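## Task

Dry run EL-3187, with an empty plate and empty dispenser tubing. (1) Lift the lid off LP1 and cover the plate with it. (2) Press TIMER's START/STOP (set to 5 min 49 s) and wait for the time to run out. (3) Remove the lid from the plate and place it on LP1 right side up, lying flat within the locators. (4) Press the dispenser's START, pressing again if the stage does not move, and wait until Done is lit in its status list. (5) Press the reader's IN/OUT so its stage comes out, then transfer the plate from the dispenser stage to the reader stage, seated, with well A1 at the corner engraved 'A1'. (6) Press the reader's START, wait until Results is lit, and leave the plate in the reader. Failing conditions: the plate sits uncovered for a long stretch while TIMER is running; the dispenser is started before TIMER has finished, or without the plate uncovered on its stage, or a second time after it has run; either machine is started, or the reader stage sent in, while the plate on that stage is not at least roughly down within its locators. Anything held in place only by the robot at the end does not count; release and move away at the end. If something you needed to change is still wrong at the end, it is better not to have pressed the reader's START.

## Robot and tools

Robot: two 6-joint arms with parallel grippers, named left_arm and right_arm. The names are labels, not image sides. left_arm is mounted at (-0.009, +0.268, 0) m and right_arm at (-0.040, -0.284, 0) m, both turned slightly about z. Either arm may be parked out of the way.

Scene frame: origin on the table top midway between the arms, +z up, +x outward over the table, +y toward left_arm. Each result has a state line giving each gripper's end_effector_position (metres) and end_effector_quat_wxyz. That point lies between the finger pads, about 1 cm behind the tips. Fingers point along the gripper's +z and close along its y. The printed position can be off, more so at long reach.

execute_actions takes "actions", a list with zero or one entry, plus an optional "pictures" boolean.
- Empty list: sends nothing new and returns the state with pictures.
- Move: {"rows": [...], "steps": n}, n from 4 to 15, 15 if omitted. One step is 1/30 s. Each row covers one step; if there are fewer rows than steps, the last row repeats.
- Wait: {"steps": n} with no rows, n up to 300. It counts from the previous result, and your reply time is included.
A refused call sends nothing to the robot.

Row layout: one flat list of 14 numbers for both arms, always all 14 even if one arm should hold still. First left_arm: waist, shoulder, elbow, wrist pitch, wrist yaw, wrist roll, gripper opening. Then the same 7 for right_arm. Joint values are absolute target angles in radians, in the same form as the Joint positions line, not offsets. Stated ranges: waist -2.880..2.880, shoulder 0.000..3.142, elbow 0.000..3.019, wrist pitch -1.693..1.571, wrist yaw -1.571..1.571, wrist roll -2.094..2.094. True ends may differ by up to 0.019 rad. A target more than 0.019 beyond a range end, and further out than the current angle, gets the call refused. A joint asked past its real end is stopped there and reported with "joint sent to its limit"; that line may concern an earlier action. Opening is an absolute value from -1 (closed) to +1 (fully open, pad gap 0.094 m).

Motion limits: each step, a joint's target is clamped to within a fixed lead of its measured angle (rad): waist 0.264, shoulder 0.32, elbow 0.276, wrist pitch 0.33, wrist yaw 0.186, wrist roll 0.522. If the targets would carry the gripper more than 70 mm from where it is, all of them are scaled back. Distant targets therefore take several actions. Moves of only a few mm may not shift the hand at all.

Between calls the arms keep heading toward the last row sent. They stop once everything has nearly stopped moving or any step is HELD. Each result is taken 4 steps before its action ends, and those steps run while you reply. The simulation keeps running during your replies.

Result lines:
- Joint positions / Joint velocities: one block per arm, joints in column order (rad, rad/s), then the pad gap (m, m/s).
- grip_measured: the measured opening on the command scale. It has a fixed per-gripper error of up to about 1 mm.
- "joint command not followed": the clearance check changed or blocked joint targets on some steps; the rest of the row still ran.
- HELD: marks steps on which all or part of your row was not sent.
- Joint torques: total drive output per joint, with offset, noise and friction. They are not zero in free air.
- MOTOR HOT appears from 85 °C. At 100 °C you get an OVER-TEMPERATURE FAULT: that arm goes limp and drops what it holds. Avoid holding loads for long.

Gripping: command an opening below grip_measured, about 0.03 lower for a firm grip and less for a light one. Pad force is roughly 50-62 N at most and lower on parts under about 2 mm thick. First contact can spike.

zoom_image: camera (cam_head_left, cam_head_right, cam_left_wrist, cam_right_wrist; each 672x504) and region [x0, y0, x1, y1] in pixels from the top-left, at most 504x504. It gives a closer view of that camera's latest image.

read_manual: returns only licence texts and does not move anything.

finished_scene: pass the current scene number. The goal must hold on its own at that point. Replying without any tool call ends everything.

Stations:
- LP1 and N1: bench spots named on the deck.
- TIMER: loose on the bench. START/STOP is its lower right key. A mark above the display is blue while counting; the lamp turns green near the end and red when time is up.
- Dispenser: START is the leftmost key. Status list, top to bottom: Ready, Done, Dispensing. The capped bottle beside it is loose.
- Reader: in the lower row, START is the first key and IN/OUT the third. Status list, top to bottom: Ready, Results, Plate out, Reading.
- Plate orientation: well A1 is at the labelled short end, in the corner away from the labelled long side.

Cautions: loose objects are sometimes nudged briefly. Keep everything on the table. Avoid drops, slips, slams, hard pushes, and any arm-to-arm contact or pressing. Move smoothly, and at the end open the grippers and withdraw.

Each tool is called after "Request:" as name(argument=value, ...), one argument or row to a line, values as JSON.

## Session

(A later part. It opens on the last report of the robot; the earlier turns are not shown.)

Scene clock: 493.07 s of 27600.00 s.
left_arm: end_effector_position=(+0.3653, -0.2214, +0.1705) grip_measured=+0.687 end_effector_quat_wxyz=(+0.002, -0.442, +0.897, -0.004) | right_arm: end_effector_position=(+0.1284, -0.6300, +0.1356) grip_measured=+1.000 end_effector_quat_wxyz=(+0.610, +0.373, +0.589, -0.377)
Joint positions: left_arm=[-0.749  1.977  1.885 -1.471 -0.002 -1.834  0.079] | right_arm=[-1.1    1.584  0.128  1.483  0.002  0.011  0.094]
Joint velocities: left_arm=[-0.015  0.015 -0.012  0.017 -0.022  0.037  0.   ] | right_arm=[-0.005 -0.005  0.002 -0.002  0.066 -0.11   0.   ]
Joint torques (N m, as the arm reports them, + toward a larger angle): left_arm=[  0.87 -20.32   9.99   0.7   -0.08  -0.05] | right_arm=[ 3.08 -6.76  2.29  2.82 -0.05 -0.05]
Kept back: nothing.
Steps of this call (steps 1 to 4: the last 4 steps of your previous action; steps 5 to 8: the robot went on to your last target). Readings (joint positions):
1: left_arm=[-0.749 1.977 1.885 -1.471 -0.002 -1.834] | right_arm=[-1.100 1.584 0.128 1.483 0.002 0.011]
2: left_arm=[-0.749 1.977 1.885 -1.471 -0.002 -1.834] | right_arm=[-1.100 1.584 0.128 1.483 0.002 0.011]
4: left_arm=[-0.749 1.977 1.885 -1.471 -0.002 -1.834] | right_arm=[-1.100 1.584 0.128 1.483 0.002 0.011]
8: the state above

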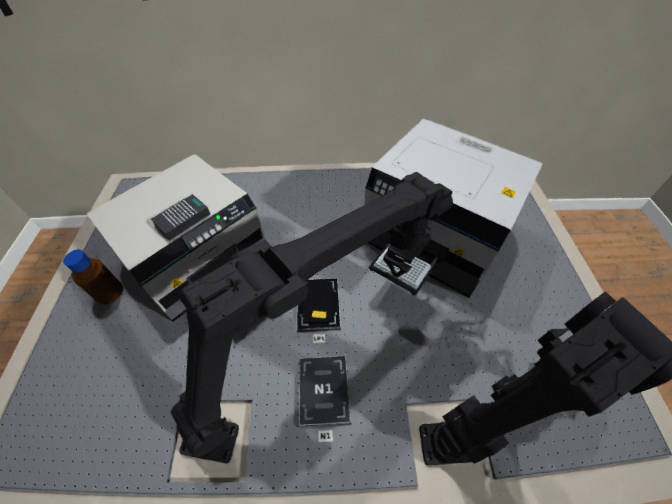

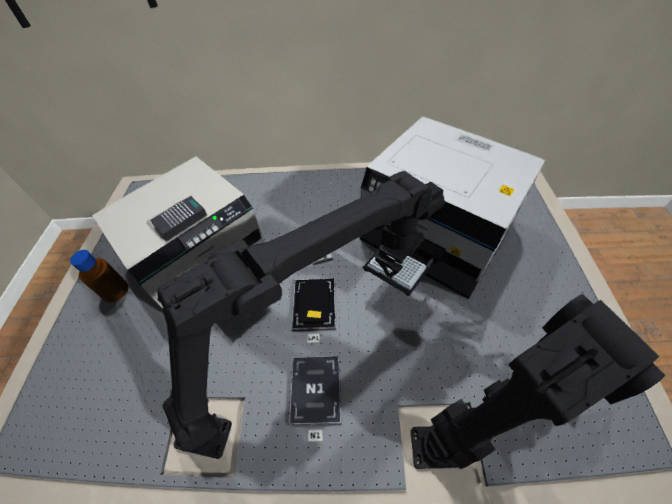

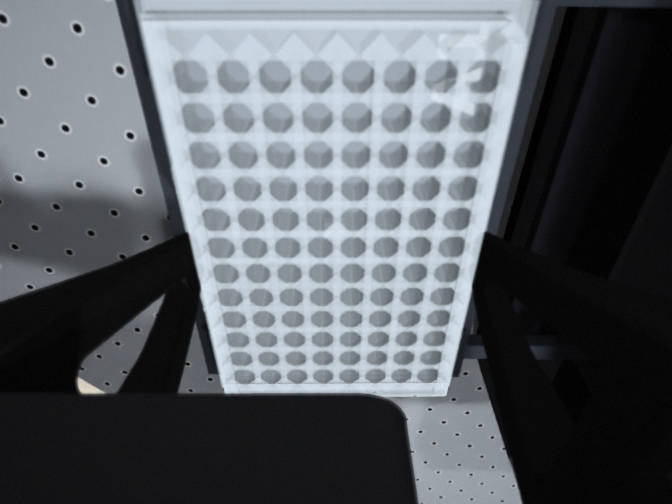

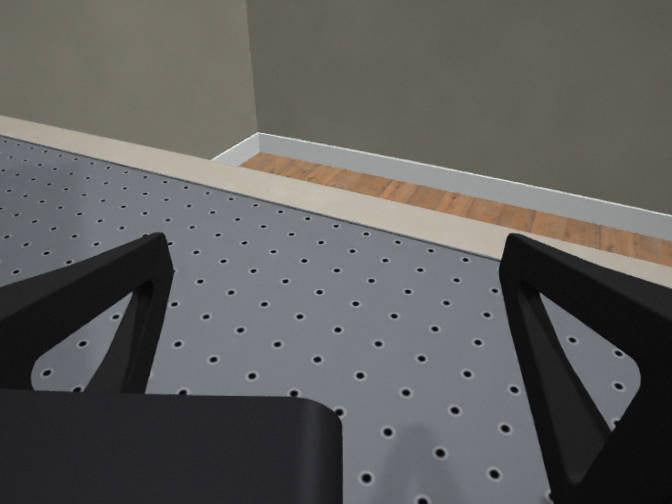

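Request:
execute_actions(
  actions=[
    {"rows":[[-0.748,1.970,1.889,-1.462,0,-1.845,0.67,-1.1,1.6,0.12,1.5,0,0,1],[-0.748,1.970,1.891,-1.468,0,-1.845,0.67,-1.1,1.6,0.12,1.5,0,0,1],[-0.748,1.970,1.893,-1.474,0,-1.845,0.67,-1.1,1.6,0.12,1.5,0,0,1],[-0.748,1.970,1.895,-1.479,0,-1.845,0.67,-1.1,1.6,0.12,1.5,0,0,1],[-0.748,1.970,1.895,-1.482,0,-1.845,0.67,-1.1,1.6,0.12,1.5,0,0,1],[-0.748,1.970,1.895,-1.483,0,-1.845,0.67,-1.1,1.6,0.12,1.5,0,0,1],[-0.748,1.970,1.895,-1.484,0,-1.845,0.67,-1.1,1.6,0.12,1.5,0,0,1],[-0.748,1.970,1.895,-1.485,0,-1.845,0.67,-1.1,1.6,0.12,1.5,0,0,1],[-0.748,1.970,1.895,-1.486,0,-1.845,0.67,-1.1,1.6,0.12,1.5,0,0,1],[-0.748,1.970,1.895,-1.487,0,-1.845,0.67,-1.1,1.6,0.12,1.5,0,0,1]],"steps":14},
  ],
)

Request:
execute_actions(
  actions=[
    {"steps":8},
  ],
  pictures=true,
)

Request:
zoom_image(
  camera="cam_left_wrist",
  region=[400, 270, 560, 400],
)

Request:
zoom_image(
  camera="cam_left_wrist",
  region=[113, 270, 273, 400],
)

Request:
zoom_image(
  camera="cam_left_wrist",
  region=[400, 0, 620, 130],
)

Request:
zoom_image(
  camera="cam_left_wrist",
  region=[53, 0, 273, 130],
)

Scene clock: 494.67 s of 27600.00 s.
left_arm: end_effector_position=(+0.3650, -0.2211, +0.1705) grip_measured=+0.687 end_effector_quat_wxyz=(+0.002, -0.442, +0.897, -0.003) | right_arm: end_effector_position=(+0.1284, -0.6300, +0.1356) grip_measured=+1.000 end_effector_quat_wxyz=(+0.610, +0.373, +0.589, -0.377)
Joint positions: left_arm=[-0.749  1.977  1.885 -1.472 -0.002 -1.835  0.079] | right_arm=[-1.1    1.584  0.128  1.483  0.002  0.011  0.094]
Joint velocities: left_arm=[-0.005 -0.005  0.007  0.017 -0.051  0.051 -0.001] | right_arm=[-0.005 -0.005  0.007 -0.002 -0.022 -0.007  0.   ]
Joint torques (N m, as the arm reports them, + toward a larger angle): left_arm=[  0.76 -20.18  10.79  -0.48  -0.08  -0.04] | right_arm=[ 3.13 -6.77  2.27  2.8  -0.06 -0.04]
Steps of this call (steps 1 to 15: the robot went on to your last target; steps 16 to 38: nothing new was sent; steps 39 to 48: the first 10 steps of this action). Readings (joint positions):
39: left_arm=[-0.749 1.977 1.885 -1.471 -0.002 -1.834] | right_arm=[-1.100 1.584 0.128 1.483 0.002 0.011]
40: left_arm=[-0.749 1.977 1.885 -1.471 -0.002 -1.834] | right_arm=[-1.100 1.584 0.128 1.483 0.002 0.011]
42: left_arm=[-0.749 1.977 1.885 -1.471 -0.002 -1.834] | right_arm=[-1.100 1.584 0.128 1.483 0.002 0.011]
46: left_arm=[-0.749 1.977 1.885 -1.471 -0.002 -1.835] | right_arm=[-1.100 1.584 0.128 1.483 0.002 0.011]
48: the state above

Scene clock: 494.93 s of 27600.00 s.
left_arm: end_effector_position=(+0.3648, -0.2208, +0.1705) grip_measured=+0.687 end_effector_quat_wxyz=(+0.002, -0.443, +0.897, -0.002) | right_arm: end_effector_position=(+0.1284, -0.6300, +0.1356) grip_measured=+1.000 end_effector_quat_wxyz=(+0.610, +0.373, +0.589, -0.377)
Joint positions: left_arm=[-0.749  1.977  1.885 -1.474 -0.002 -1.837  0.079] | right_arm=[-1.1    1.584  0.128  1.483  0.002  0.011  0.094]
Joint velocities: left_arm=[-0.005 -0.005 -0.007 -0.007  0.007 -0.095 -0.   ] | right_arm=[-0.005 -0.005  0.002 -0.012 -0.037 -0.007  0.   ]
Joint torques (N m, as the arm reports them, + toward a larger angle): left_arm=[  0.86 -20.04  10.75  -0.34  -0.09  -0.03] | right_arm=[ 3.04 -6.66  2.26  2.81 -0.05 -0.04]
Kept back: nothing.
Steps of this call (steps 1 to 4: the last 4 steps of your previous action; steps 5 to 8: the robot went on to your last target). Readings (joint positions):
1: left_arm=[-0.749 1.977 1.885 -1.473 -0.002 -1.836] | right_arm=[-1.100 1.584 0.128 1.483 0.002 0.011]
2: left_arm=[-0.749 1.977 1.885 -1.473 -0.002 -1.836] | right_arm=[-1.100 1.584 0.128 1.483 0.002 0.011]
4: left_arm=[-0.749 1.977 1.885 -1.473 -0.002 -1.836] | right_arm=[-1.100 1.584 0.128 1.483 0.002 0.011]
8: the state above

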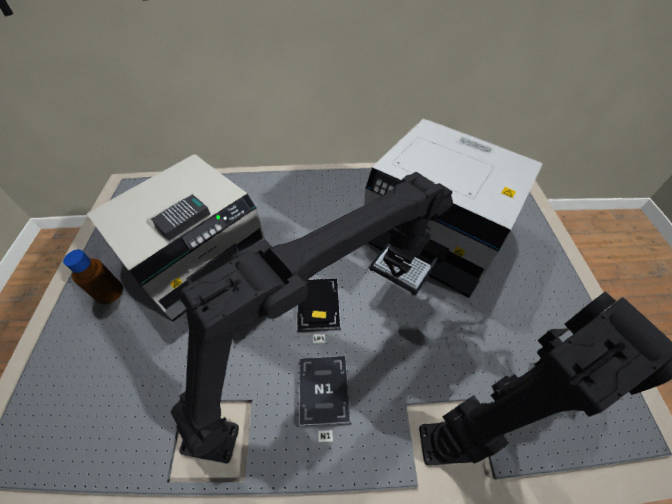

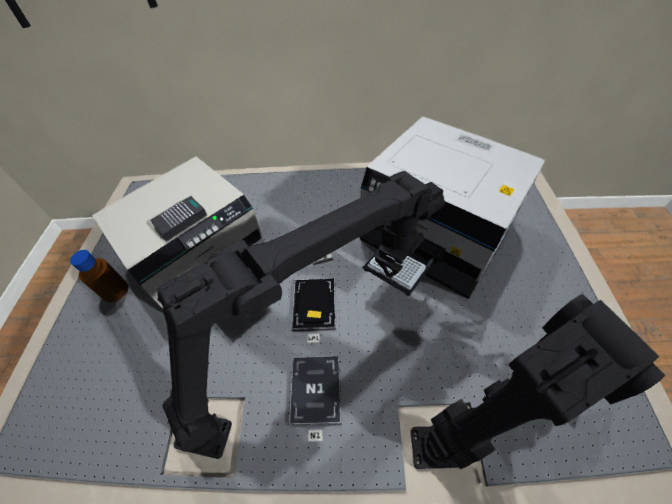

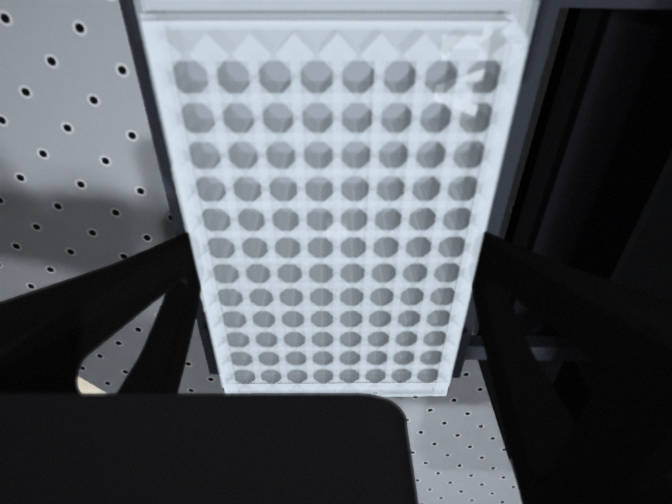

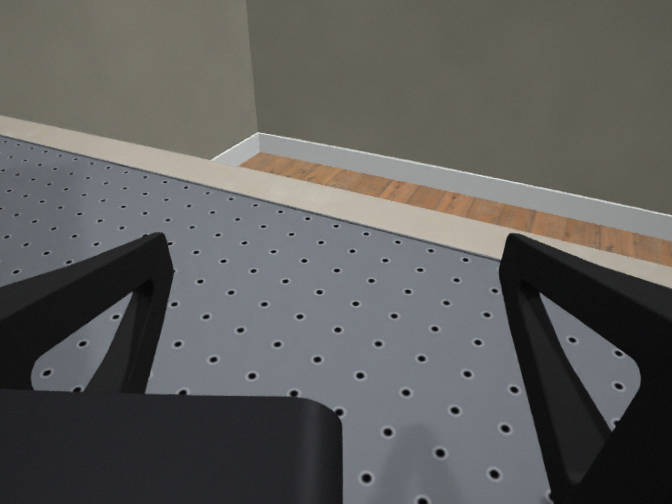

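Region (400, 270, 560, 400) of cam_left_wrist's 672x504 image, scaled by 3.150, with more detail than that image has; it fills the top 410 rows of this view, and the rest is white.

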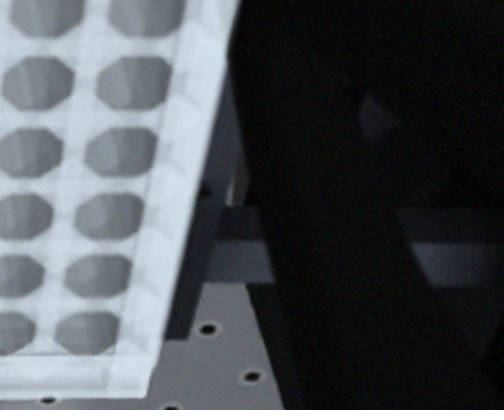

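Region (113, 270, 273, 400) of cam_left_wrist's 672x504 image, scaled by 3.150, with more detail than that image has; it fills the top 410 rows of this view, and the rest is white.

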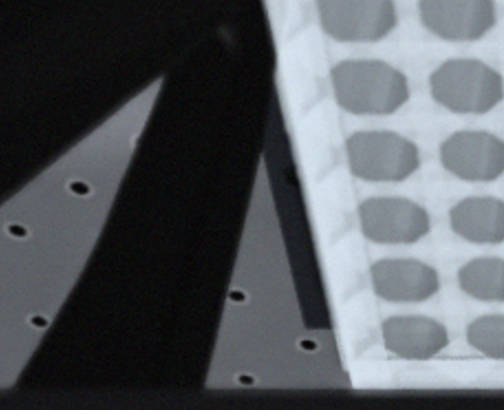

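Region (400, 0, 620, 130) of cam_left_wrist's 672x504 image, scaled by 2.291, with more detail than that image has; it fills the top 298 rows of this view, and the rest is white.

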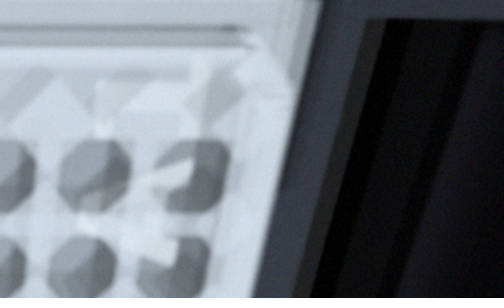

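Region (53, 0, 273, 130) of cam_left_wrist's 672x504 image, scaled by 2.291, with more detail than that image has; it fills the top 298 rows of this view, and the rest is white.

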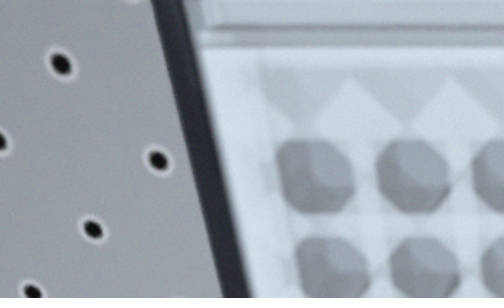

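Request:
execute_actions(
  actions=[
    {"rows":[[-0.748,1.963,1.897,-1.483,0,-1.841,0.67,-1.1,1.6,0.12,1.5,0,0,1],[-0.748,1.956,1.899,-1.479,0,-1.838,0.67,-1.1,1.6,0.12,1.5,0,0,1],[-0.748,1.950,1.900,-1.475,0,-1.836,0.67,-1.1,1.6,0.12,1.5,0,0,1],[-0.748,1.945,1.900,-1.472,0,-1.835,0.67,-1.1,1.6,0.12,1.5,0,0,1],[-0.748,1.942,1.900,-1.470,0,-1.834,0.67,-1.1,1.6,0.12,1.5,0,0,1],[-0.748,1.940,1.900,-1.468,0,-1.833,0.67,-1.1,1.6,0.12,1.5,0,0,1],[-0.747,1.9385,1.900,-1.466,0,-1.832,0.67,-1.1,1.6,0.12,1.5,0,0,1],[-0.746,1.937,1.900,-1.464,0,-1.831,0.67,-1.1,1.6,0.12,1.5,0,0,1],[-0.745,1.9355,1.900,-1.463,0,-1.830,0.67,-1.1,1.6,0.12,1.5,0,0,1],[-0.744,1.934,1.900,-1.462,0,-1.829,0.67,-1.1,1.6,0.12,1.5,0,0,1],[-0.743,1.9325,1.899,-1.461,0,-1.828,0.67,-1.1,1.6,0.12,1.5,0,0,1],[-0.742,1.931,1.897,-1.460,0,-1.827,0.67,-1.1,1.6,0.12,1.5,0,0,1],[-0.741,1.9295,1.895,-1.458,0,-1.826,0.67,-1.1,1.6,0.12,1.5,0,0,1],[-0.740,1.928,1.893,-1.456,0,-1.825,0.67,-1.1,1.6,0.12,1.5,0,0,1],[-0.739,1.9265,1.891,-1.454,0,-1.824,0.67,-1.1,1.6,0.12,1.5,0,0,1]],"steps":15},
  ],
)

Request:
execute_actions(
  actions=[
    {"rows":[[-0.738,1.925,1.891,-1.452,0,-1.823,0.67,-1.1,1.6,0.12,1.5,0,0,1],[-0.737,1.924,1.891,-1.450,0,-1.822,0.67,-1.1,1.6,0.12,1.5,0,0,1],[-0.7365,1.923,1.891,-1.448,0,-1.821,0.67,-1.1,1.6,0.12,1.5,0,0,1],[-0.736,1.923,1.891,-1.446,0,-1.820,0.67,-1.1,1.6,0.12,1.5,0,0,1],[-0.7355,1.923,1.891,-1.444,0,-1.819,0.67,-1.1,1.6,0.12,1.5,0,0,1],[-0.735,1.923,1.891,-1.442,0,-1.818,0.67,-1.1,1.6,0.12,1.5,0,0,1],[-0.7345,1.923,1.891,-1.440,0,-1.817,0.67,-1.1,1.6,0.12,1.5,0,0,1],[-0.734,1.923,1.891,-1.440,0,-1.817,0.67,-1.1,1.6,0.12,1.5,0,0,1]],"steps":15},
  ],
)

Request:
execute_actions(
  actions=[
    {"steps":8},
  ],
)

Scene clock: 496.67 s of 27600.00 s.
left_arm: end_effector_position=(+0.3647, -0.2207, +0.1728) grip_measured=+0.687 end_effector_quat_wxyz=(+0.002, -0.443, +0.897, -0.004) | right_arm: end_effector_position=(+0.1284, -0.6300, +0.1356) grip_measured=+1.000 end_effector_quat_wxyz=(+0.610, +0.373, +0.589, -0.377)
Joint positions: left_arm=[-0.749  1.974  1.885 -1.474 -0.002 -1.837  0.079] | right_arm=[-1.1    1.584  0.128  1.483  0.002  0.011  0.094]
Joint velocities: left_arm=[ 0.005 -0.034 -0.027 -0.002 -0.037 -0.095 -0.001] | right_arm=[ 0.005 -0.005  0.012 -0.022  0.022  0.007  0.   ]
Joint torques (N m, as the arm reports them, + toward a larger angle): left_arm=[  1.48 -22.7   11.15   0.63  -0.07   0.09] | right_arm=[ 3.06 -6.71  2.27  2.8  -0.06 -0.05]
Steps of this call (steps 1 to 15: the robot went on to your last target; steps 16 to 41: nothing new was sent; steps 42 to 52: the first 11 steps of this action). Readings (joint positions):
42: left_arm=[-0.749 1.977 1.885 -1.474 -0.002 -1.837] | right_arm=[-1.100 1.584 0.128 1.483 0.002 0.011]
43: left_arm=[-0.749 1.977 1.885 -1.474 -0.002 -1.837] | right_arm=[-1.100 1.584 0.128 1.483 0.002 0.011]
45: left_arm=[-0.749 1.977 1.885 -1.474 -0.002 -1.837] | right_arm=[-1.100 1.584 0.128 1.483 0.002 0.011]
49: left_arm=[-0.749 1.976 1.885 -1.474 -0.002 -1.837] | right_arm=[-1.100 1.584 0.128 1.483 0.002 0.011]
52: the state above

Scene clock: 497.17 s of 27600.00 s.
left_arm: end_effector_position=(+0.3673, -0.2237, +0.1831) grip_measured=+0.687 end_effector_quat_wxyz=(+0.006, -0.440, +0.898, -0.022) | right_arm: end_effector_position=(+0.1284, -0.6300, +0.1356) grip_measured=+1.000 end_effector_quat_wxyz=(+0.610, +0.373, +0.589, -0.377)
Joint positions: left_arm=[-0.748  1.956  1.885 -1.454 -0.002 -1.83   0.079] | right_arm=[-1.1    1.584  0.128  1.483  0.002  0.011  0.094]
Joint velocities: left_arm=[ 0.024 -0.005 -0.032 -0.002 -0.037  0.007  0.   ] | right_arm=[-0.005 -0.005 -0.002 -0.012  0.007 -0.051  0.   ]
Joint torques (N m, as the arm reports them, + toward a larger angle): left_arm=[  1.62 -22.53  10.58   0.82  -0.08   0.15] | right_arm=[ 3.1  -6.72  2.27  2.78 -0.06 -0.05]
Steps of this call (steps 1 to 4: the last 4 steps of your previous action; steps 5 to 15: the first 11 steps of this action). Readings (joint positions):
5: left_arm=[-0.749 1.968 1.885 -1.469 -0.002 -1.836] | right_arm=[-1.100 1.584 0.128 1.483 0.002 0.011]
6: left_arm=[-0.749 1.966 1.885 -1.468 -0.002 -1.835] | right_arm=[-1.100 1.584 0.128 1.483 0.002 0.011]
8: left_arm=[-0.749 1.962 1.885 -1.463 -0.002 -1.834] | right_arm=[-1.100 1.584 0.128 1.483 0.002 0.011]
12: left_arm=[-0.749 1.958 1.885 -1.456 -0.002 -1.831] | right_arm=[-1.100 1.584 0.128 1.483 0.002 0.011]
15: the state above

Scene clock: 497.43 s of 27600.00 s.
left_arm: end_effector_position=(+0.3679, -0.2233, +0.1831) grip_measured=+0.687 end_effector_quat_wxyz=(+0.006, -0.440, +0.898, -0.022) | right_arm: end_effector_position=(+0.1284, -0.6300, +0.1356) grip_measured=+1.000 end_effector_quat_wxyz=(+0.610, +0.373, +0.589, -0.377)
Joint positions: left_arm=[-0.747  1.956  1.885 -1.454 -0.002 -1.829  0.079] | right_arm=[-1.1    1.584  0.128  1.483  0.002  0.011  0.094]
Joint velocities: left_arm=[-0.015  0.005  0.002 -0.002  0.007 -0.022  0.001] | right_arm=[ 0.005 -0.015  0.002  0.012  0.037  0.022  0.   ]
Joint torques (N m, as the arm reports them, + toward a larger angle): left_arm=[  1.66 -21.47  10.49   0.72  -0.08   0.14] | right_arm=[ 3.11 -6.68  2.26  2.78 -0.06 -0.05]
Kept back: nothing.
Steps of this call (steps 1 to 4: the last 4 steps of your previous action; steps 5 to 8: the robot went on to your last target). Readings (joint positions):
1: left_arm=[-0.748 1.956 1.885 -1.454 -0.002 -1.830] | right_arm=[-1.100 1.584 0.128 1.483 0.002 0.011]
2: left_arm=[-0.748 1.956 1.885 -1.454 -0.002 -1.829] | right_arm=[-1.100 1.584 0.128 1.483 0.002 0.011]
4: left_arm=[-0.747 1.956 1.885 -1.454 -0.002 -1.829] | right_arm=[-1.100 1.584 0.128 1.483 0.002 0.011]
8: the state above

Now lower the elbow to z≈0.173.

Request:
execute_actions(
  actions=[
    {"rows":[[-0.740,1.930,1.888,-1.440,0,-1.822,0.67,-1.1,1.6,0.12,1.5,0,0,1],[-0.745,1.936,1.886,-1.440,0,-1.826,0.67,-1.1,1.6,0.12,1.5,0,0,1],[-0.746,1.942,1.884,-1.439,0,-1.829,0.67,-1.1,1.6,0.12,1.5,0,0,1],[-0.746,1.945,1.882,-1.438,0,-1.829,0.67,-1.1,1.6,0.12,1.5,0,0,1],[-0.746,1.945,1.880,-1.437,0,-1.829,0.67,-1.1,1.6,0.12,1.5,0,0,1],[-0.746,1.945,1.878,-1.436,0,-1.829,0.67,-1.1,1.6,0.12,1.5,0,0,1],[-0.746,1.945,1.876,-1.435,0,-1.829,0.67,-1.1,1.6,0.12,1.5,0,0,1],[-0.746,1.945,1.874,-1.434,0,-1.829,0.67,-1.1,1.6,0.12,1.5,0,0,1],[-0.746,1.945,1.872,-1.433,0,-1.829,0.67,-1.1,1.6,0.12,1.5,0,0,1],[-0.746,1.945,1.870,-1.432,0,-1.829,0.67,-1.1,1.6,0.12,1.5,0,0,1],[-0.746,1.945,1.868,-1.431,0,-1.829,0.67,-1.1,1.6,0.12,1.5,0,0,1],[-0.746,1.945,1.8665,-1.4305,0,-1.829,0.67,-1.1,1.6,0.12,1.5,0,0,1],[-0.746,1.945,1.865,-1.430,0,-1.829,0.67,-1.1,1.6,0.12,1.5,0,0,1],[-0.746,1.945,1.864,-1.430,0,-1.829,0.67,-1.1,1.6,0.12,1.5,0,0,1],[-0.746,1.945,1.863,-1.430,0,-1.829,0.67,-1.1,1.6,0.12,1.5,0,0,1]],"steps":15},
  ],
)

Request:
execute_actions(
  actions=[
    {"steps":12},
  ],
  pictures=true,
)

Request:
zoom_image(
  camera="cam_left_wrist",
  region=[400, 270, 560, 400],
)

Request:
zoom_image(
  camera="cam_left_wrist",
  region=[113, 270, 273, 400],
)

Request:
zoom_image(
  camera="cam_left_wrist",
  region=[400, 0, 620, 130],
)

Request:
zoom_image(
  camera="cam_left_wrist",
  region=[53, 0, 273, 130],
)

Scene clock: 498.30 s of 27600.00 s.
left_arm: end_effector_position=(+0.3658, -0.2206, +0.1759) grip_measured=+0.687 end_effector_quat_wxyz=(+0.005, -0.440, +0.898, -0.016) | right_arm: end_effector_position=(+0.1284, -0.6300, +0.1356) grip_measured=+1.000 end_effector_quat_wxyz=(+0.610, +0.373, +0.589, -0.377)
Joint positions: left_arm=[-0.747  1.956  1.867 -1.447 -0.002 -1.829  0.079] | right_arm=[-1.1    1.584  0.128  1.483  0.002  0.011  0.094]
Joint velocities: left_arm=[-0.015 -0.015 -0.051  0.032 -0.022  0.007 -0.001] | right_arm=[-0.015  0.015  0.007 -0.022 -0.066 -0.051  0.   ]
Joint torques (N m, as the arm reports them, + toward a larger angle): left_arm=[  0.98 -20.18  10.41   0.81  -0.08   0.02] | right_arm=[ 3.12 -6.67  2.28  2.81 -0.06 -0.05]
Steps of this call (steps 1 to 15: the robot went on to your last target; steps 16 to 26: the first 11 steps of this action). Readings (joint positions):
16: left_arm=[-0.747 1.956 1.885 -1.454 -0.002 -1.829] | right_arm=[-1.100 1.584 0.128 1.483 0.002 0.011]
17: left_arm=[-0.747 1.956 1.885 -1.454 -0.002 -1.829] | right_arm=[-1.100 1.584 0.128 1.483 0.002 0.011]
19: left_arm=[-0.747 1.956 1.884 -1.453 -0.002 -1.829] | right_arm=[-1.100 1.584 0.128 1.483 0.002 0.011]
23: left_arm=[-0.747 1.956 1.874 -1.450 -0.002 -1.829] | right_arm=[-1.100 1.584 0.128 1.483 0.002 0.011]
26: the state above

Scene clock: 498.70 s of 27600.00 s.
left_arm: end_effector_position=(+0.3648, -0.2193, +0.1727) grip_measured=+0.687 end_effector_quat_wxyz=(+0.004, -0.440, +0.898, -0.014) | right_arm: end_effector_position=(+0.1284, -0.6300, +0.1356) grip_measured=+1.000 end_effector_quat_wxyz=(+0.610, +0.373, +0.589, -0.377)
Joint positions: left_arm=[-0.747  1.956  1.858 -1.444 -0.002 -1.829  0.079] | right_arm=[-1.1    1.584  0.128  1.483  0.002  0.011  0.094]
Joint velocities: left_arm=[-0.015 -0.015  0.002  0.002  0.007 -0.007 -0.   ] | right_arm=[ 0.005 -0.015 -0.012 -0.002  0.022  0.007  0.   ]
Joint torques (N m, as the arm reports them, + toward a larger angle): left_arm=[  1.08 -20.32  10.36   0.72  -0.06   0.02] | right_arm=[ 3.04 -6.78  2.27  2.81 -0.06 -0.05]
Kept back: nothing.
Steps of this call (steps 1 to 4: the last 4 steps of your previous action; steps 5 to 12: the robot went on to your last target). Readings (joint positions):
1: left_arm=[-0.747 1.956 1.865 -1.446 -0.002 -1.829] | right_arm=[-1.100 1.584 0.128 1.483 0.002 0.011]
2: left_arm=[-0.747 1.956 1.863 -1.445 -0.002 -1.829] | right_arm=[-1.100 1.584 0.128 1.483 0.002 0.011]
4: left_arm=[-0.747 1.956 1.860 -1.445 -0.002 -1.829] | right_arm=[-1.100 1.584 0.128 1.483 0.002 0.011]
8: left_arm=[-0.747 1.956 1.858 -1.444 -0.002 -1.829] | right_arm=[-1.100 1.584 0.128 1.483 0.002 0.011]
12: the state above

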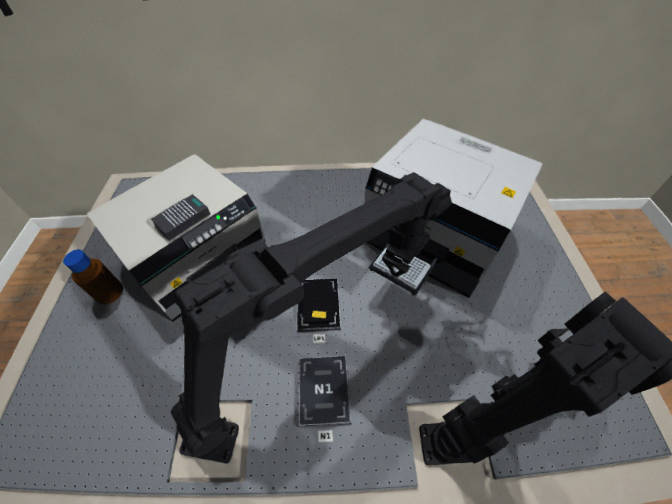

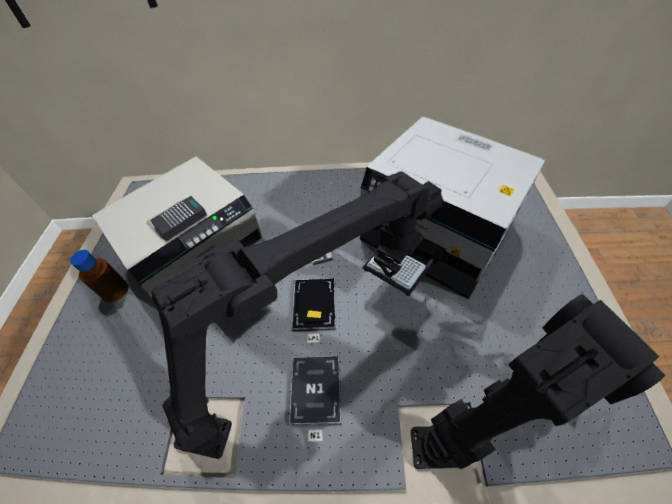

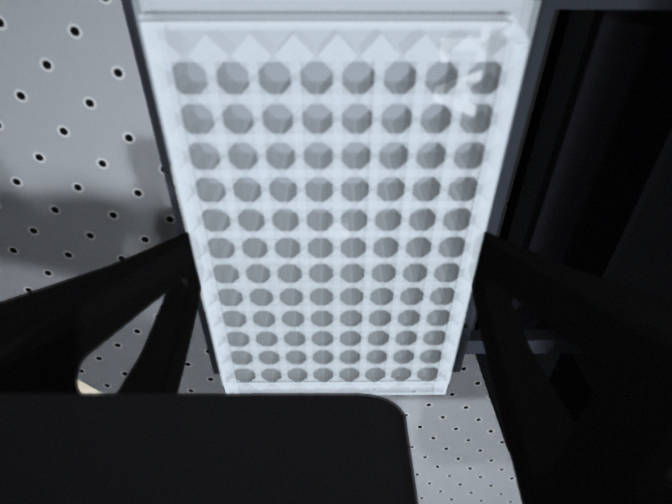

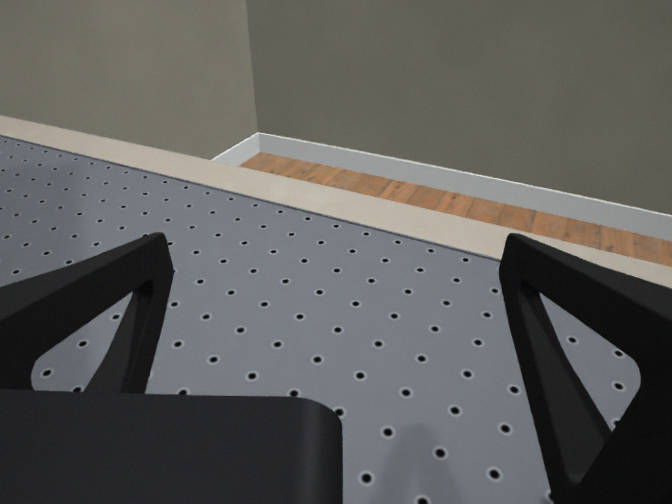

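Region (400, 270, 560, 400) of cam_left_wrist's 672x504 image, scaled by 3.150, with more detail than that image has; it fills the top 410 rows of this view, and the rest is white.

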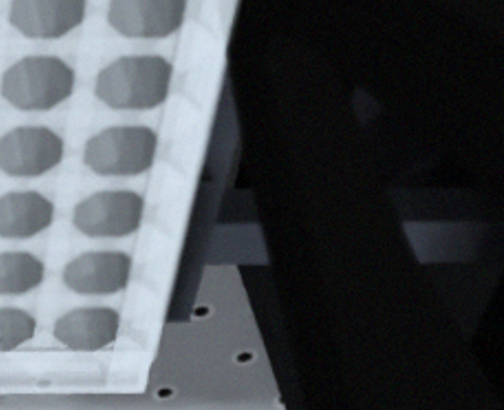

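Region (113, 270, 273, 400) of cam_left_wrist's 672x504 image, scaled by 3.150, with more detail than that image has; it fills the top 410 rows of this view, and the rest is white.

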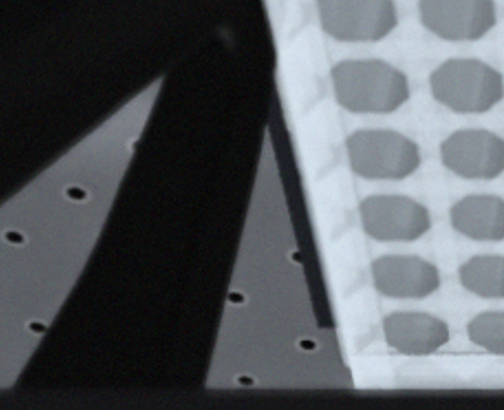

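Region (400, 0, 620, 130) of cam_left_wrist's 672x504 image, scaled by 2.291, with more detail than that image has; it fills the top 298 rows of this view, and the rest is white.

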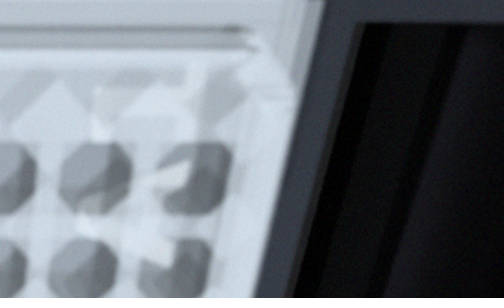

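Region (53, 0, 273, 130) of cam_left_wrist's 672x504 image, scaled by 2.291, with more detail than that image has; it fills the top 298 rows of this view, and the rest is white.

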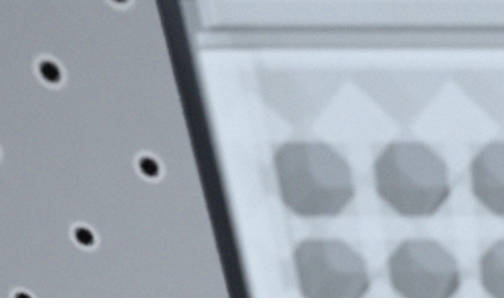

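Request:
execute_actions(
  actions=[
    {"rows":[[-0.746,1.945,1.862,-1.429,0,-1.829,0.67,-1.1,1.6,0.12,1.5,0,0,1],[-0.746,1.945,1.861,-1.428,0,-1.829,0.67,-1.1,1.6,0.12,1.5,0,0,1],[-0.746,1.945,1.860,-1.427,0,-1.829,0.67,-1.1,1.6,0.12,1.5,0,0,1],[-0.746,1.945,1.859,-1.426,0,-1.829,0.67,-1.1,1.6,0.12,1.5,0,0,1],[-0.746,1.945,1.858,-1.4245,0,-1.829,0.67,-1.1,1.6,0.12,1.5,0,0,1],[-0.746,1.945,1.857,-1.423,0,-1.829,0.67,-1.1,1.6,0.12,1.5,0,0,1],[-0.746,1.945,1.8562,-1.4215,0,-1.829,0.67,-1.1,1.6,0.12,1.5,0,0,1],[-0.746,1.945,1.8554,-1.420,0,-1.829,0.67,-1.1,1.6,0.12,1.5,0,0,1],[-0.746,1.945,1.8546,-1.4188,0,-1.829,0.67,-1.1,1.6,0.12,1.5,0,0,1],[-0.746,1.945,1.8538,-1.4177,0,-1.829,0.67,-1.1,1.6,0.12,1.5,0,0,1],[-0.746,1.945,1.853,-1.4167,0,-1.829,0.67,-1.1,1.6,0.12,1.5,0,0,1],[-0.746,1.945,1.8523,-1.4158,0,-1.829,0.67,-1.1,1.6,0.12,1.5,0,0,1],[-0.746,1.945,1.8516,-1.4149,0,-1.829,0.67,-1.1,1.6,0.12,1.5,0,0,1],[-0.746,1.945,1.851,-1.414,0,-1.829,0.67,-1.1,1.6,0.12,1.5,0,0,1]],"steps":15},
  ],
)

Request:
execute_actions(
  actions=[
    {"steps":12},
  ],
  pictures=true,
)

Request:
zoom_image(
  camera="cam_left_wrist",
  region=[400, 270, 560, 400],
)

Request:
zoom_image(
  camera="cam_left_wrist",
  region=[113, 270, 273, 400],
)

Request:
zoom_image(
  camera="cam_left_wrist",
  region=[400, 0, 620, 130],
)

Request:
zoom_image(
  camera="cam_left_wrist",
  region=[53, 0, 273, 130],
)

Scene clock: 499.80 s of 27600.00 s.
left_arm: end_effector_position=(+0.3652, -0.2198, +0.1697) grip_measured=+0.687 end_effector_quat_wxyz=(+0.004, -0.440, +0.898, -0.016) | right_arm: end_effector_position=(+0.1284, -0.6300, +0.1356) grip_measured=+1.000 end_effector_quat_wxyz=(+0.610, +0.373, +0.589, -0.377)
Joint positions: left_arm=[-0.747  1.956  1.85  -1.433 -0.002 -1.829  0.079] | right_arm=[-1.1    1.584  0.128  1.483  0.002  0.011  0.094]
Joint velocities: left_arm=[-0.005  0.005 -0.027  0.027 -0.066 -0.037 -0.001] | right_arm=[ 0.005 -0.005 -0.002  0.002 -0.037  0.007  0.   ]
Joint torques (N m, as the arm reports them, + toward a larger angle): left_arm=[  0.88 -20.45  10.27   0.69  -0.08   0.05] | right_arm=[ 3.13 -6.76  2.26  2.81 -0.06 -0.04]
Steps of this call (steps 1 to 15: the robot went on to your last target; steps 16 to 22: nothing new was sent; steps 23 to 33: the first 11 steps of this action). Readings (joint positions):
23: left_arm=[-0.747 1.956 1.858 -1.444 -0.002 -1.829] | right_arm=[-1.100 1.584 0.128 1.483 0.002 0.011]
24: left_arm=[-0.747 1.956 1.858 -1.444 -0.002 -1.829] | right_arm=[-1.100 1.584 0.128 1.483 0.002 0.011]
26: left_arm=[-0.747 1.956 1.858 -1.442 -0.002 -1.829] | right_arm=[-1.100 1.584 0.128 1.483 0.002 0.011]
30: left_arm=[-0.747 1.956 1.854 -1.436 -0.002 -1.829] | right_arm=[-1.100 1.584 0.128 1.483 0.002 0.011]
33: the state above

Scene clock: 500.20 s of 27600.00 s.
left_arm: end_effector_position=(+0.3652, -0.2198, +0.1691) grip_measured=+0.687 end_effector_quat_wxyz=(+0.004, -0.440, +0.898, -0.016) | right_arm: end_effector_position=(+0.1284, -0.6300, +0.1356) grip_measured=+1.000 end_effector_quat_wxyz=(+0.610, +0.373, +0.589, -0.377)
Joint positions: left_arm=[-0.747  1.956  1.849 -1.431 -0.002 -1.829  0.079] | right_arm=[-1.1    1.584  0.128  1.483  0.002  0.011  0.094]
Joint velocities: left_arm=[-0.005 -0.005 -0.012 -0.007  0.007  0.022 -0.001] | right_arm=[-0.015 -0.005 -0.002  0.002 -0.007  0.037  0.   ]
Joint torques (N m, as the arm reports them, + toward a larger angle): left_arm=[  1.12 -20.25  10.21   0.8   -0.09   0.02] | right_arm=[ 3.05 -6.76  2.25  2.8  -0.06 -0.05]
Kept back: nothing.
Steps of this call (steps 1 to 4: the last 4 steps of your previous action; steps 5 to 12: the robot went on to your last target). Readings (joint positions):
1: left_arm=[-0.747 1.956 1.850 -1.432 -0.002 -1.829] | right_arm=[-1.100 1.584 0.128 1.483 0.002 0.011]
2: left_arm=[-0.747 1.956 1.849 -1.431 -0.002 -1.829] | right_arm=[-1.100 1.584 0.128 1.483 0.002 0.011]
4: left_arm=[-0.747 1.956 1.849 -1.431 -0.002 -1.829] | right_arm=[-1.100 1.584 0.128 1.483 0.002 0.011]
8: left_arm=[-0.747 1.956 1.849 -1.431 -0.002 -1.829] | right_arm=[-1.100 1.584 0.128 1.483 0.002 0.011]
12: the state above

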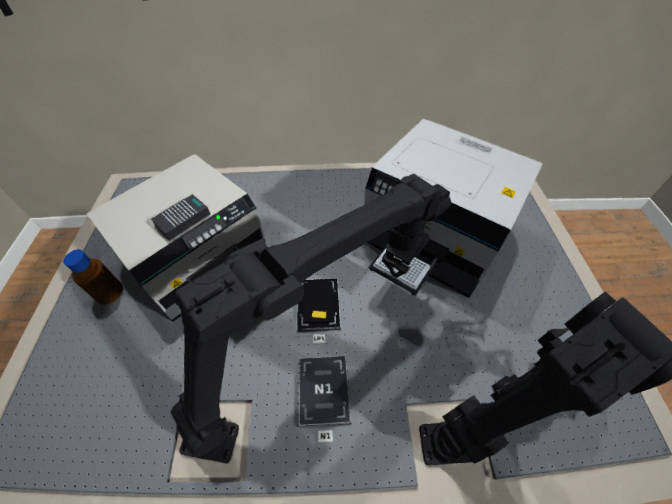

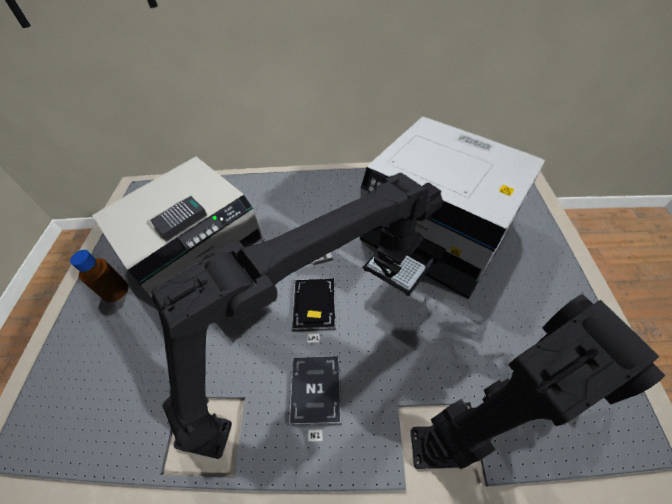

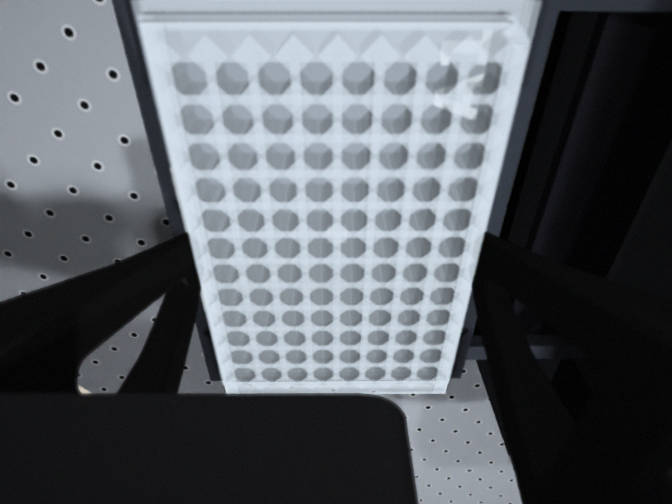

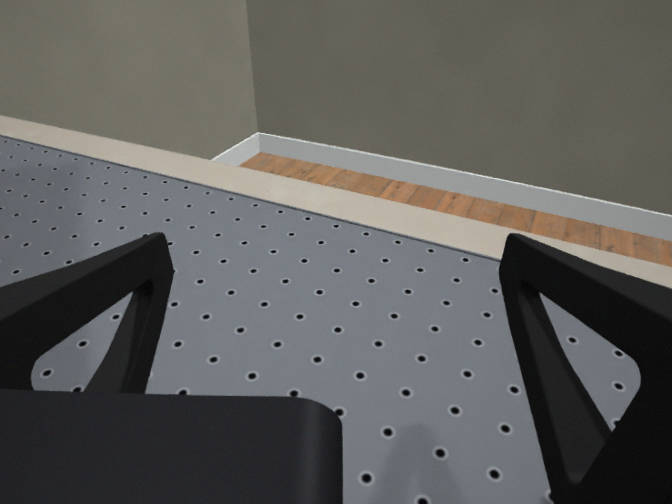

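Region (400, 270, 560, 400) of cam_left_wrist's 672x504 image, scaled by 3.150, with more detail than that image has; it fills the top 410 rows of this view, and the rest is white.

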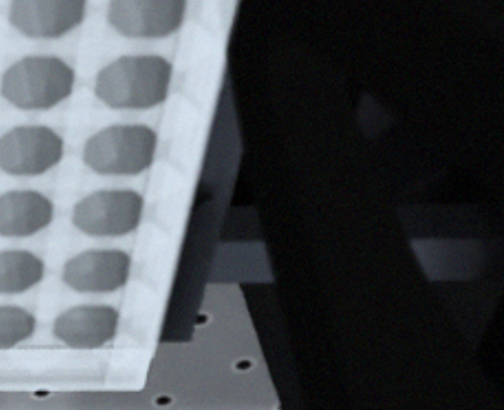

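Region (113, 270, 273, 400) of cam_left_wrist's 672x504 image, scaled by 3.150, with more detail than that image has; it fills the top 410 rows of this view, and the rest is white.

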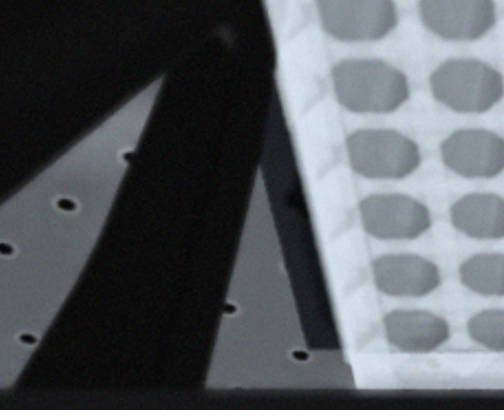

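Region (400, 0, 620, 130) of cam_left_wrist's 672x504 image, scaled by 2.291, with more detail than that image has; it fills the top 298 rows of this view, and the rest is white.

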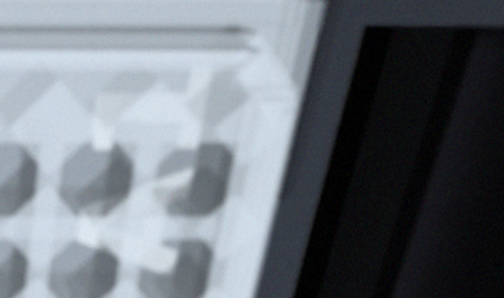

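Region (53, 0, 273, 130) of cam_left_wrist's 672x504 image, scaled by 2.291, with more detail than that image has; it fills the top 298 rows of this view, and the rest is white.

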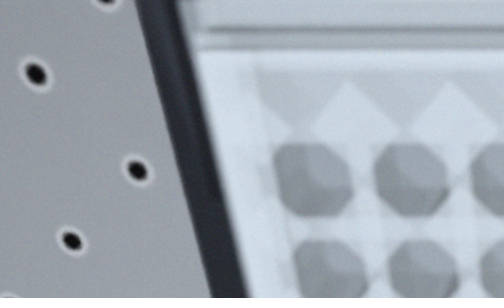

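Request:
execute_actions(
  actions=[
    {"rows":[[-0.749,1.945,1.852,-1.416,0,-1.829,0.67,-1.1,1.6,0.12,1.5,0,0,1],[-0.752,1.945,1.853,-1.418,0,-1.829,0.67,-1.1,1.6,0.12,1.5,0,0,1],[-0.754,1.945,1.854,-1.420,0,-1.829,0.67,-1.1,1.6,0.12,1.5,0,0,1],[-0.756,1.945,1.854,-1.421,0,-1.829,0.67,-1.1,1.6,0.12,1.5,0,0,1],[-0.757,1.945,1.854,-1.421,0,-1.829,0.67,-1.1,1.6,0.12,1.5,0,0,1],[-0.758,1.945,1.854,-1.421,0,-1.829,0.67,-1.1,1.6,0.12,1.5,0,0,1],[-0.7585,1.945,1.854,-1.421,0,-1.829,0.67,-1.1,1.6,0.12,1.5,0,0,1],[-0.759,1.945,1.854,-1.421,0,-1.829,0.67,-1.1,1.6,0.12,1.5,0,0,1],[-0.7595,1.945,1.854,-1.421,0,-1.829,0.67,-1.1,1.6,0.12,1.5,0,0,1],[-0.760,1.945,1.854,-1.421,0,-1.829,0.67,-1.1,1.6,0.12,1.5,0,0,1]],"steps":15},
  ],
)

Request:
execute_actions(
  actions=[
    {"steps":8},
  ],
)

Scene clock: 501.07 s of 27600.00 s.
left_arm: end_effector_position=(+0.3652, -0.2198, +0.1691) grip_measured=+0.687 end_effector_quat_wxyz=(+0.004, -0.440, +0.898, -0.016) | right_arm: end_effector_position=(+0.1284, -0.6300, +0.1356) grip_measured=+1.000 end_effector_quat_wxyz=(+0.610, +0.373, +0.589, -0.377)
Joint positions: left_arm=[-0.747  1.956  1.849 -1.431 -0.002 -1.829  0.079] | right_arm=[-1.1    1.584  0.128  1.483  0.002  0.011  0.094]
Joint velocities: left_arm=[-0.015 -0.005 -0.007  0.022 -0.022 -0.037 -0.001] | right_arm=[-0.005 -0.005 -0.012 -0.002  0.066  0.007  0.   ]
Joint torques (N m, as the arm reports them, + toward a larger angle): left_arm=[ -0.2  -20.16  10.37   0.56  -0.08   0.03] | right_arm=[ 3.13 -6.73  2.29  2.79 -0.06 -0.05]
Steps of this call (steps 1 to 15: the robot went on to your last target; steps 16 to 26: the first 11 steps of this action). Readings (joint positions):
16: left_arm=[-0.747 1.956 1.849 -1.431 -0.002 -1.829] | right_arm=[-1.100 1.584 0.128 1.483 0.002 0.011]
17: left_arm=[-0.747 1.956 1.849 -1.431 -0.002 -1.829] | right_arm=[-1.100 1.584 0.128 1.483 0.002 0.011]
19: left_arm=[-0.747 1.956 1.849 -1.431 -0.002 -1.829] | right_arm=[-1.100 1.584 0.128 1.483 0.002 0.011]
23: left_arm=[-0.747 1.956 1.849 -1.431 -0.002 -1.829] | right_arm=[-1.100 1.584 0.128 1.483 0.002 0.011]
26: the state above

Scene clock: 501.33 s of 27600.00 s.
left_arm: end_effector_position=(+0.3652, -0.2198, +0.1691) grip_measured=+0.687 end_effector_quat_wxyz=(+0.004, -0.440, +0.898, -0.016) | right_arm: end_effector_position=(+0.1284, -0.6300, +0.1356) grip_measured=+1.000 end_effector_quat_wxyz=(+0.610, +0.373, +0.589, -0.377)
Joint positions: left_arm=[-0.747  1.956  1.849 -1.431 -0.002 -1.829  0.079] | right_arm=[-1.1    1.584  0.128  1.483  0.002  0.011  0.094]
Joint velocities: left_arm=[-0.005 -0.005 -0.027 -0.022  0.022 -0.022 -0.   ] | right_arm=[ 0.005 -0.015  0.002 -0.007  0.022  0.007  0.   ]
Joint torques (N m, as the arm reports them, + toward a larger angle): left_arm=[ -0.18 -20.29  10.4    0.54  -0.09   0.01] | right_arm=[ 3.11 -6.82  2.28  2.79 -0.06 -0.04]
Kept back: nothing.
Steps of this call (steps 1 to 4: the last 4 steps of your previous action; steps 5 to 8: the robot went on to your last target). Readings (joint positions):
1: left_arm=[-0.747 1.956 1.849 -1.431 -0.002 -1.829] | right_arm=[-1.100 1.584 0.128 1.483 0.002 0.011]
2: left_arm=[-0.747 1.956 1.849 -1.431 -0.002 -1.829] | right_arm=[-1.100 1.584 0.128 1.483 0.002 0.011]
4: left_arm=[-0.747 1.956 1.849 -1.431 -0.002 -1.829] | right_arm=[-1.100 1.584 0.128 1.483 0.002 0.011]
8: the state above

Request:
execute_actions(
  actions=[
    {"rows":[[-0.7605,1.945,1.854,-1.421,0,-1.829,0.67,-1.1,1.6,0.12,1.5,0,0,1],[-0.761,1.945,1.854,-1.421,0,-1.829,0.67,-1.1,1.6,0.12,1.5,0,0,1],[-0.7615,1.945,1.854,-1.421,0,-1.829,0.67,-1.1,1.6,0.12,1.5,0,0,1],[-0.762,1.945,1.854,-1.421,0,-1.829,0.67,-1.1,1.6,0.12,1.5,0,0,1],[-0.7625,1.945,1.854,-1.421,0,-1.829,0.67,-1.1,1.6,0.12,1.5,0,0,1],[-0.763,1.945,1.854,-1.421,0,-1.829,0.67,-1.1,1.6,0.12,1.5,0,0,1]],"steps":12},
  ],
)

Request:
execute_actions(
  actions=[
    {"steps":8},
  ],
)

Scene clock: 501.80 s of 27600.00 s.
left_arm: end_effector_position=(+0.3652, -0.2198, +0.1691) grip_measured=+0.687 end_effector_quat_wxyz=(+0.004, -0.440, +0.898, -0.016) | right_arm: end_effector_position=(+0.1284, -0.6300, +0.1356) grip_measured=+1.000 end_effector_quat_wxyz=(+0.610, +0.373, +0.589, -0.377)
Joint positions: left_arm=[-0.747  1.956  1.849 -1.431 -0.002 -1.829  0.079] | right_arm=[-1.1    1.584  0.128  1.483  0.002  0.011  0.094]
Joint velocities: left_arm=[-0.005 -0.015 -0.007  0.007 -0.007  0.022  0.   ] | right_arm=[-0.015  0.005  0.002 -0.012  0.007  0.007  0.   ]
Joint torques (N m, as the arm reports them, + toward a larger angle): left_arm=[ -0.37 -20.09  10.4    0.58  -0.09   0.03] | right_arm=[ 3.08 -6.73  2.27  2.81 -0.06 -0.04]
Steps of this call (steps 1 to 6: the robot went on to your last target; steps 7 to 14: the first 8 steps of this action). Readings (joint positions):
7: left_arm=[-0.747 1.956 1.849 -1.431 -0.002 -1.829] | right_arm=[-1.100 1.584 0.128 1.483 0.002 0.011]
8: left_arm=[-0.747 1.956 1.849 -1.431 -0.002 -1.829] | right_arm=[-1.100 1.584 0.128 1.483 0.002 0.011]
10: left_arm=[-0.747 1.956 1.849 -1.431 -0.002 -1.829] | right_arm=[-1.100 1.584 0.128 1.483 0.002 0.011]
14: the state above

Scene clock: 502.07 s of 27600.00 s.
left_arm: end_effector_position=(+0.3652, -0.2198, +0.1691) grip_measured=+0.687 end_effector_quat_wxyz=(+0.004, -0.440, +0.898, -0.016) | right_arm: end_effector_position=(+0.1284, -0.6300, +0.1356) grip_measured=+1.000 end_effector_quat_wxyz=(+0.610, +0.373, +0.589, -0.377)
Joint positions: left_arm=[-0.747  1.956  1.849 -1.431 -0.002 -1.829  0.079] | right_arm=[-1.1    1.584  0.128  1.483  0.002  0.011  0.094]
Joint velocities: left_arm=[ 0.005 -0.005  0.002  0.002 -0.022 -0.022 -0.   ] | right_arm=[-0.005 -0.015 -0.002 -0.002  0.007 -0.022  0.   ]
Joint torques (N m, as the arm reports them, + toward a larger angle): left_arm=[ -0.37 -20.11  10.46   0.55  -0.08   0.02] | right_arm=[ 3.06 -6.72  2.28  2.8  -0.06 -0.05]
Kept back: nothing.
Steps of this call (steps 1 to 4: the last 4 steps of your previous action; steps 5 to 8: the robot went on to your last target). Readings (joint positions):
1: left_arm=[-0.747 1.956 1.849 -1.431 -0.002 -1.829] | right_arm=[-1.100 1.584 0.128 1.483 0.002 0.011]
2: left_arm=[-0.747 1.956 1.849 -1.431 -0.002 -1.829] | right_arm=[-1.100 1.584 0.128 1.483 0.002 0.011]
4: left_arm=[-0.747 1.956 1.849 -1.431 -0.002 -1.829] | right_arm=[-1.100 1.584 0.128 1.483 0.002 0.011]
8: the state above

Request:
execute_actions(
  actions=[
    {"rows":[[-0.7635,1.945,1.856,-1.421,0,-1.829,0.67,-1.1,1.6,0.12,1.5,0,0,1],[-0.764,1.945,1.858,-1.421,0,-1.829,0.67,-1.1,1.6,0.12,1.5,0,0,1],[-0.7645,1.945,1.860,-1.421,0,-1.829,0.67,-1.1,1.6,0.12,1.5,0,0,1],[-0.765,1.945,1.860,-1.421,0,-1.829,0.67,-1.1,1.6,0.12,1.5,0,0,1],[-0.7655,1.945,1.860,-1.421,0,-1.829,0.67,-1.1,1.6,0.12,1.5,0,0,1],[-0.766,1.945,1.860,-1.421,0,-1.829,0.67,-1.1,1.6,0.12,1.5,0,0,1]],"steps":12},
  ],
)

Request:
execute_actions(
  actions=[
    {"steps":8},
  ],
)

Scene clock: 502.53 s of 27600.00 s.
left_arm: end_effector_position=(+0.3652, -0.2198, +0.1691) grip_measured=+0.687 end_effector_quat_wxyz=(+0.004, -0.440, +0.898, -0.016) | right_arm: end_effector_position=(+0.1284, -0.6300, +0.1356) grip_measured=+1.000 end_effector_quat_wxyz=(+0.610, +0.373, +0.589, -0.377)
Joint positions: left_arm=[-0.747  1.956  1.849 -1.431 -0.002 -1.829  0.079] | right_arm=[-1.1    1.584  0.128  1.483  0.002  0.011  0.094]
Joint velocities: left_arm=[-0.005 -0.005  0.007 -0.002 -0.007 -0.007  0.   ] | right_arm=[-0.005  0.005 -0.007 -0.007  0.022  0.051  0.   ]
Joint torques (N m, as the arm reports them, + toward a larger angle): left_arm=[ -0.54 -20.08  10.99   0.59  -0.08   0.02] | right_arm=[ 3.09 -6.69  2.27  2.8  -0.06 -0.05]
Steps of this call (steps 1 to 6: the robot went on to your last target; steps 7 to 14: the first 8 steps of this action). Readings (joint positions):
7: left_arm=[-0.747 1.956 1.849 -1.431 -0.002 -1.829] | right_arm=[-1.100 1.584 0.128 1.483 0.002 0.011]
8: left_arm=[-0.747 1.956 1.849 -1.431 -0.002 -1.829] | right_arm=[-1.100 1.584 0.128 1.483 0.002 0.011]
10: left_arm=[-0.747 1.956 1.849 -1.431 -0.002 -1.829] | right_arm=[-1.100 1.584 0.128 1.483 0.002 0.011]
14: the state above

Scene clock: 502.80 s of 27600.00 s.
left_arm: end_effector_position=(+0.3652, -0.2198, +0.1691) grip_measured=+0.687 end_effector_quat_wxyz=(+0.004, -0.440, +0.898, -0.016) | right_arm: end_effector_position=(+0.1284, -0.6300, +0.1356) grip_measured=+1.000 end_effector_quat_wxyz=(+0.610, +0.373, +0.589, -0.377)
Joint positions: left_arm=[-0.747  1.956  1.849 -1.431 -0.002 -1.829  0.079] | right_arm=[-1.1    1.584  0.128  1.483  0.002  0.011  0.094]
Joint velocities: left_arm=[-0.024 -0.005 -0.022 -0.012 -0.051 -0.066 -0.001] | right_arm=[-0.024  0.005 -0.002  0.007 -0.081 -0.037  0.   ]
Joint torques (N m, as the arm reports them, + toward a larger angle): left_arm=[ -0.65 -20.11  10.94   0.56  -0.08   0.03] | right_arm=[ 3.1  -6.8   2.26  2.81 -0.06 -0.04]
Kept back: nothing.
Steps of this call (steps 1 to 4: the last 4 steps of your previous action; steps 5 to 8: the robot went on to your last target). Readings (joint positions):
1: left_arm=[-0.747 1.956 1.849 -1.431 -0.002 -1.829] | right_arm=[-1.100 1.584 0.128 1.483 0.002 0.011]
2: left_arm=[-0.747 1.956 1.849 -1.431 -0.002 -1.829] | right_arm=[-1.100 1.584 0.128 1.483 0.002 0.011]
4: left_arm=[-0.747 1.956 1.849 -1.431 -0.002 -1.829] | right_arm=[-1.100 1.584 0.128 1.483 0.002 0.011]
8: the state above


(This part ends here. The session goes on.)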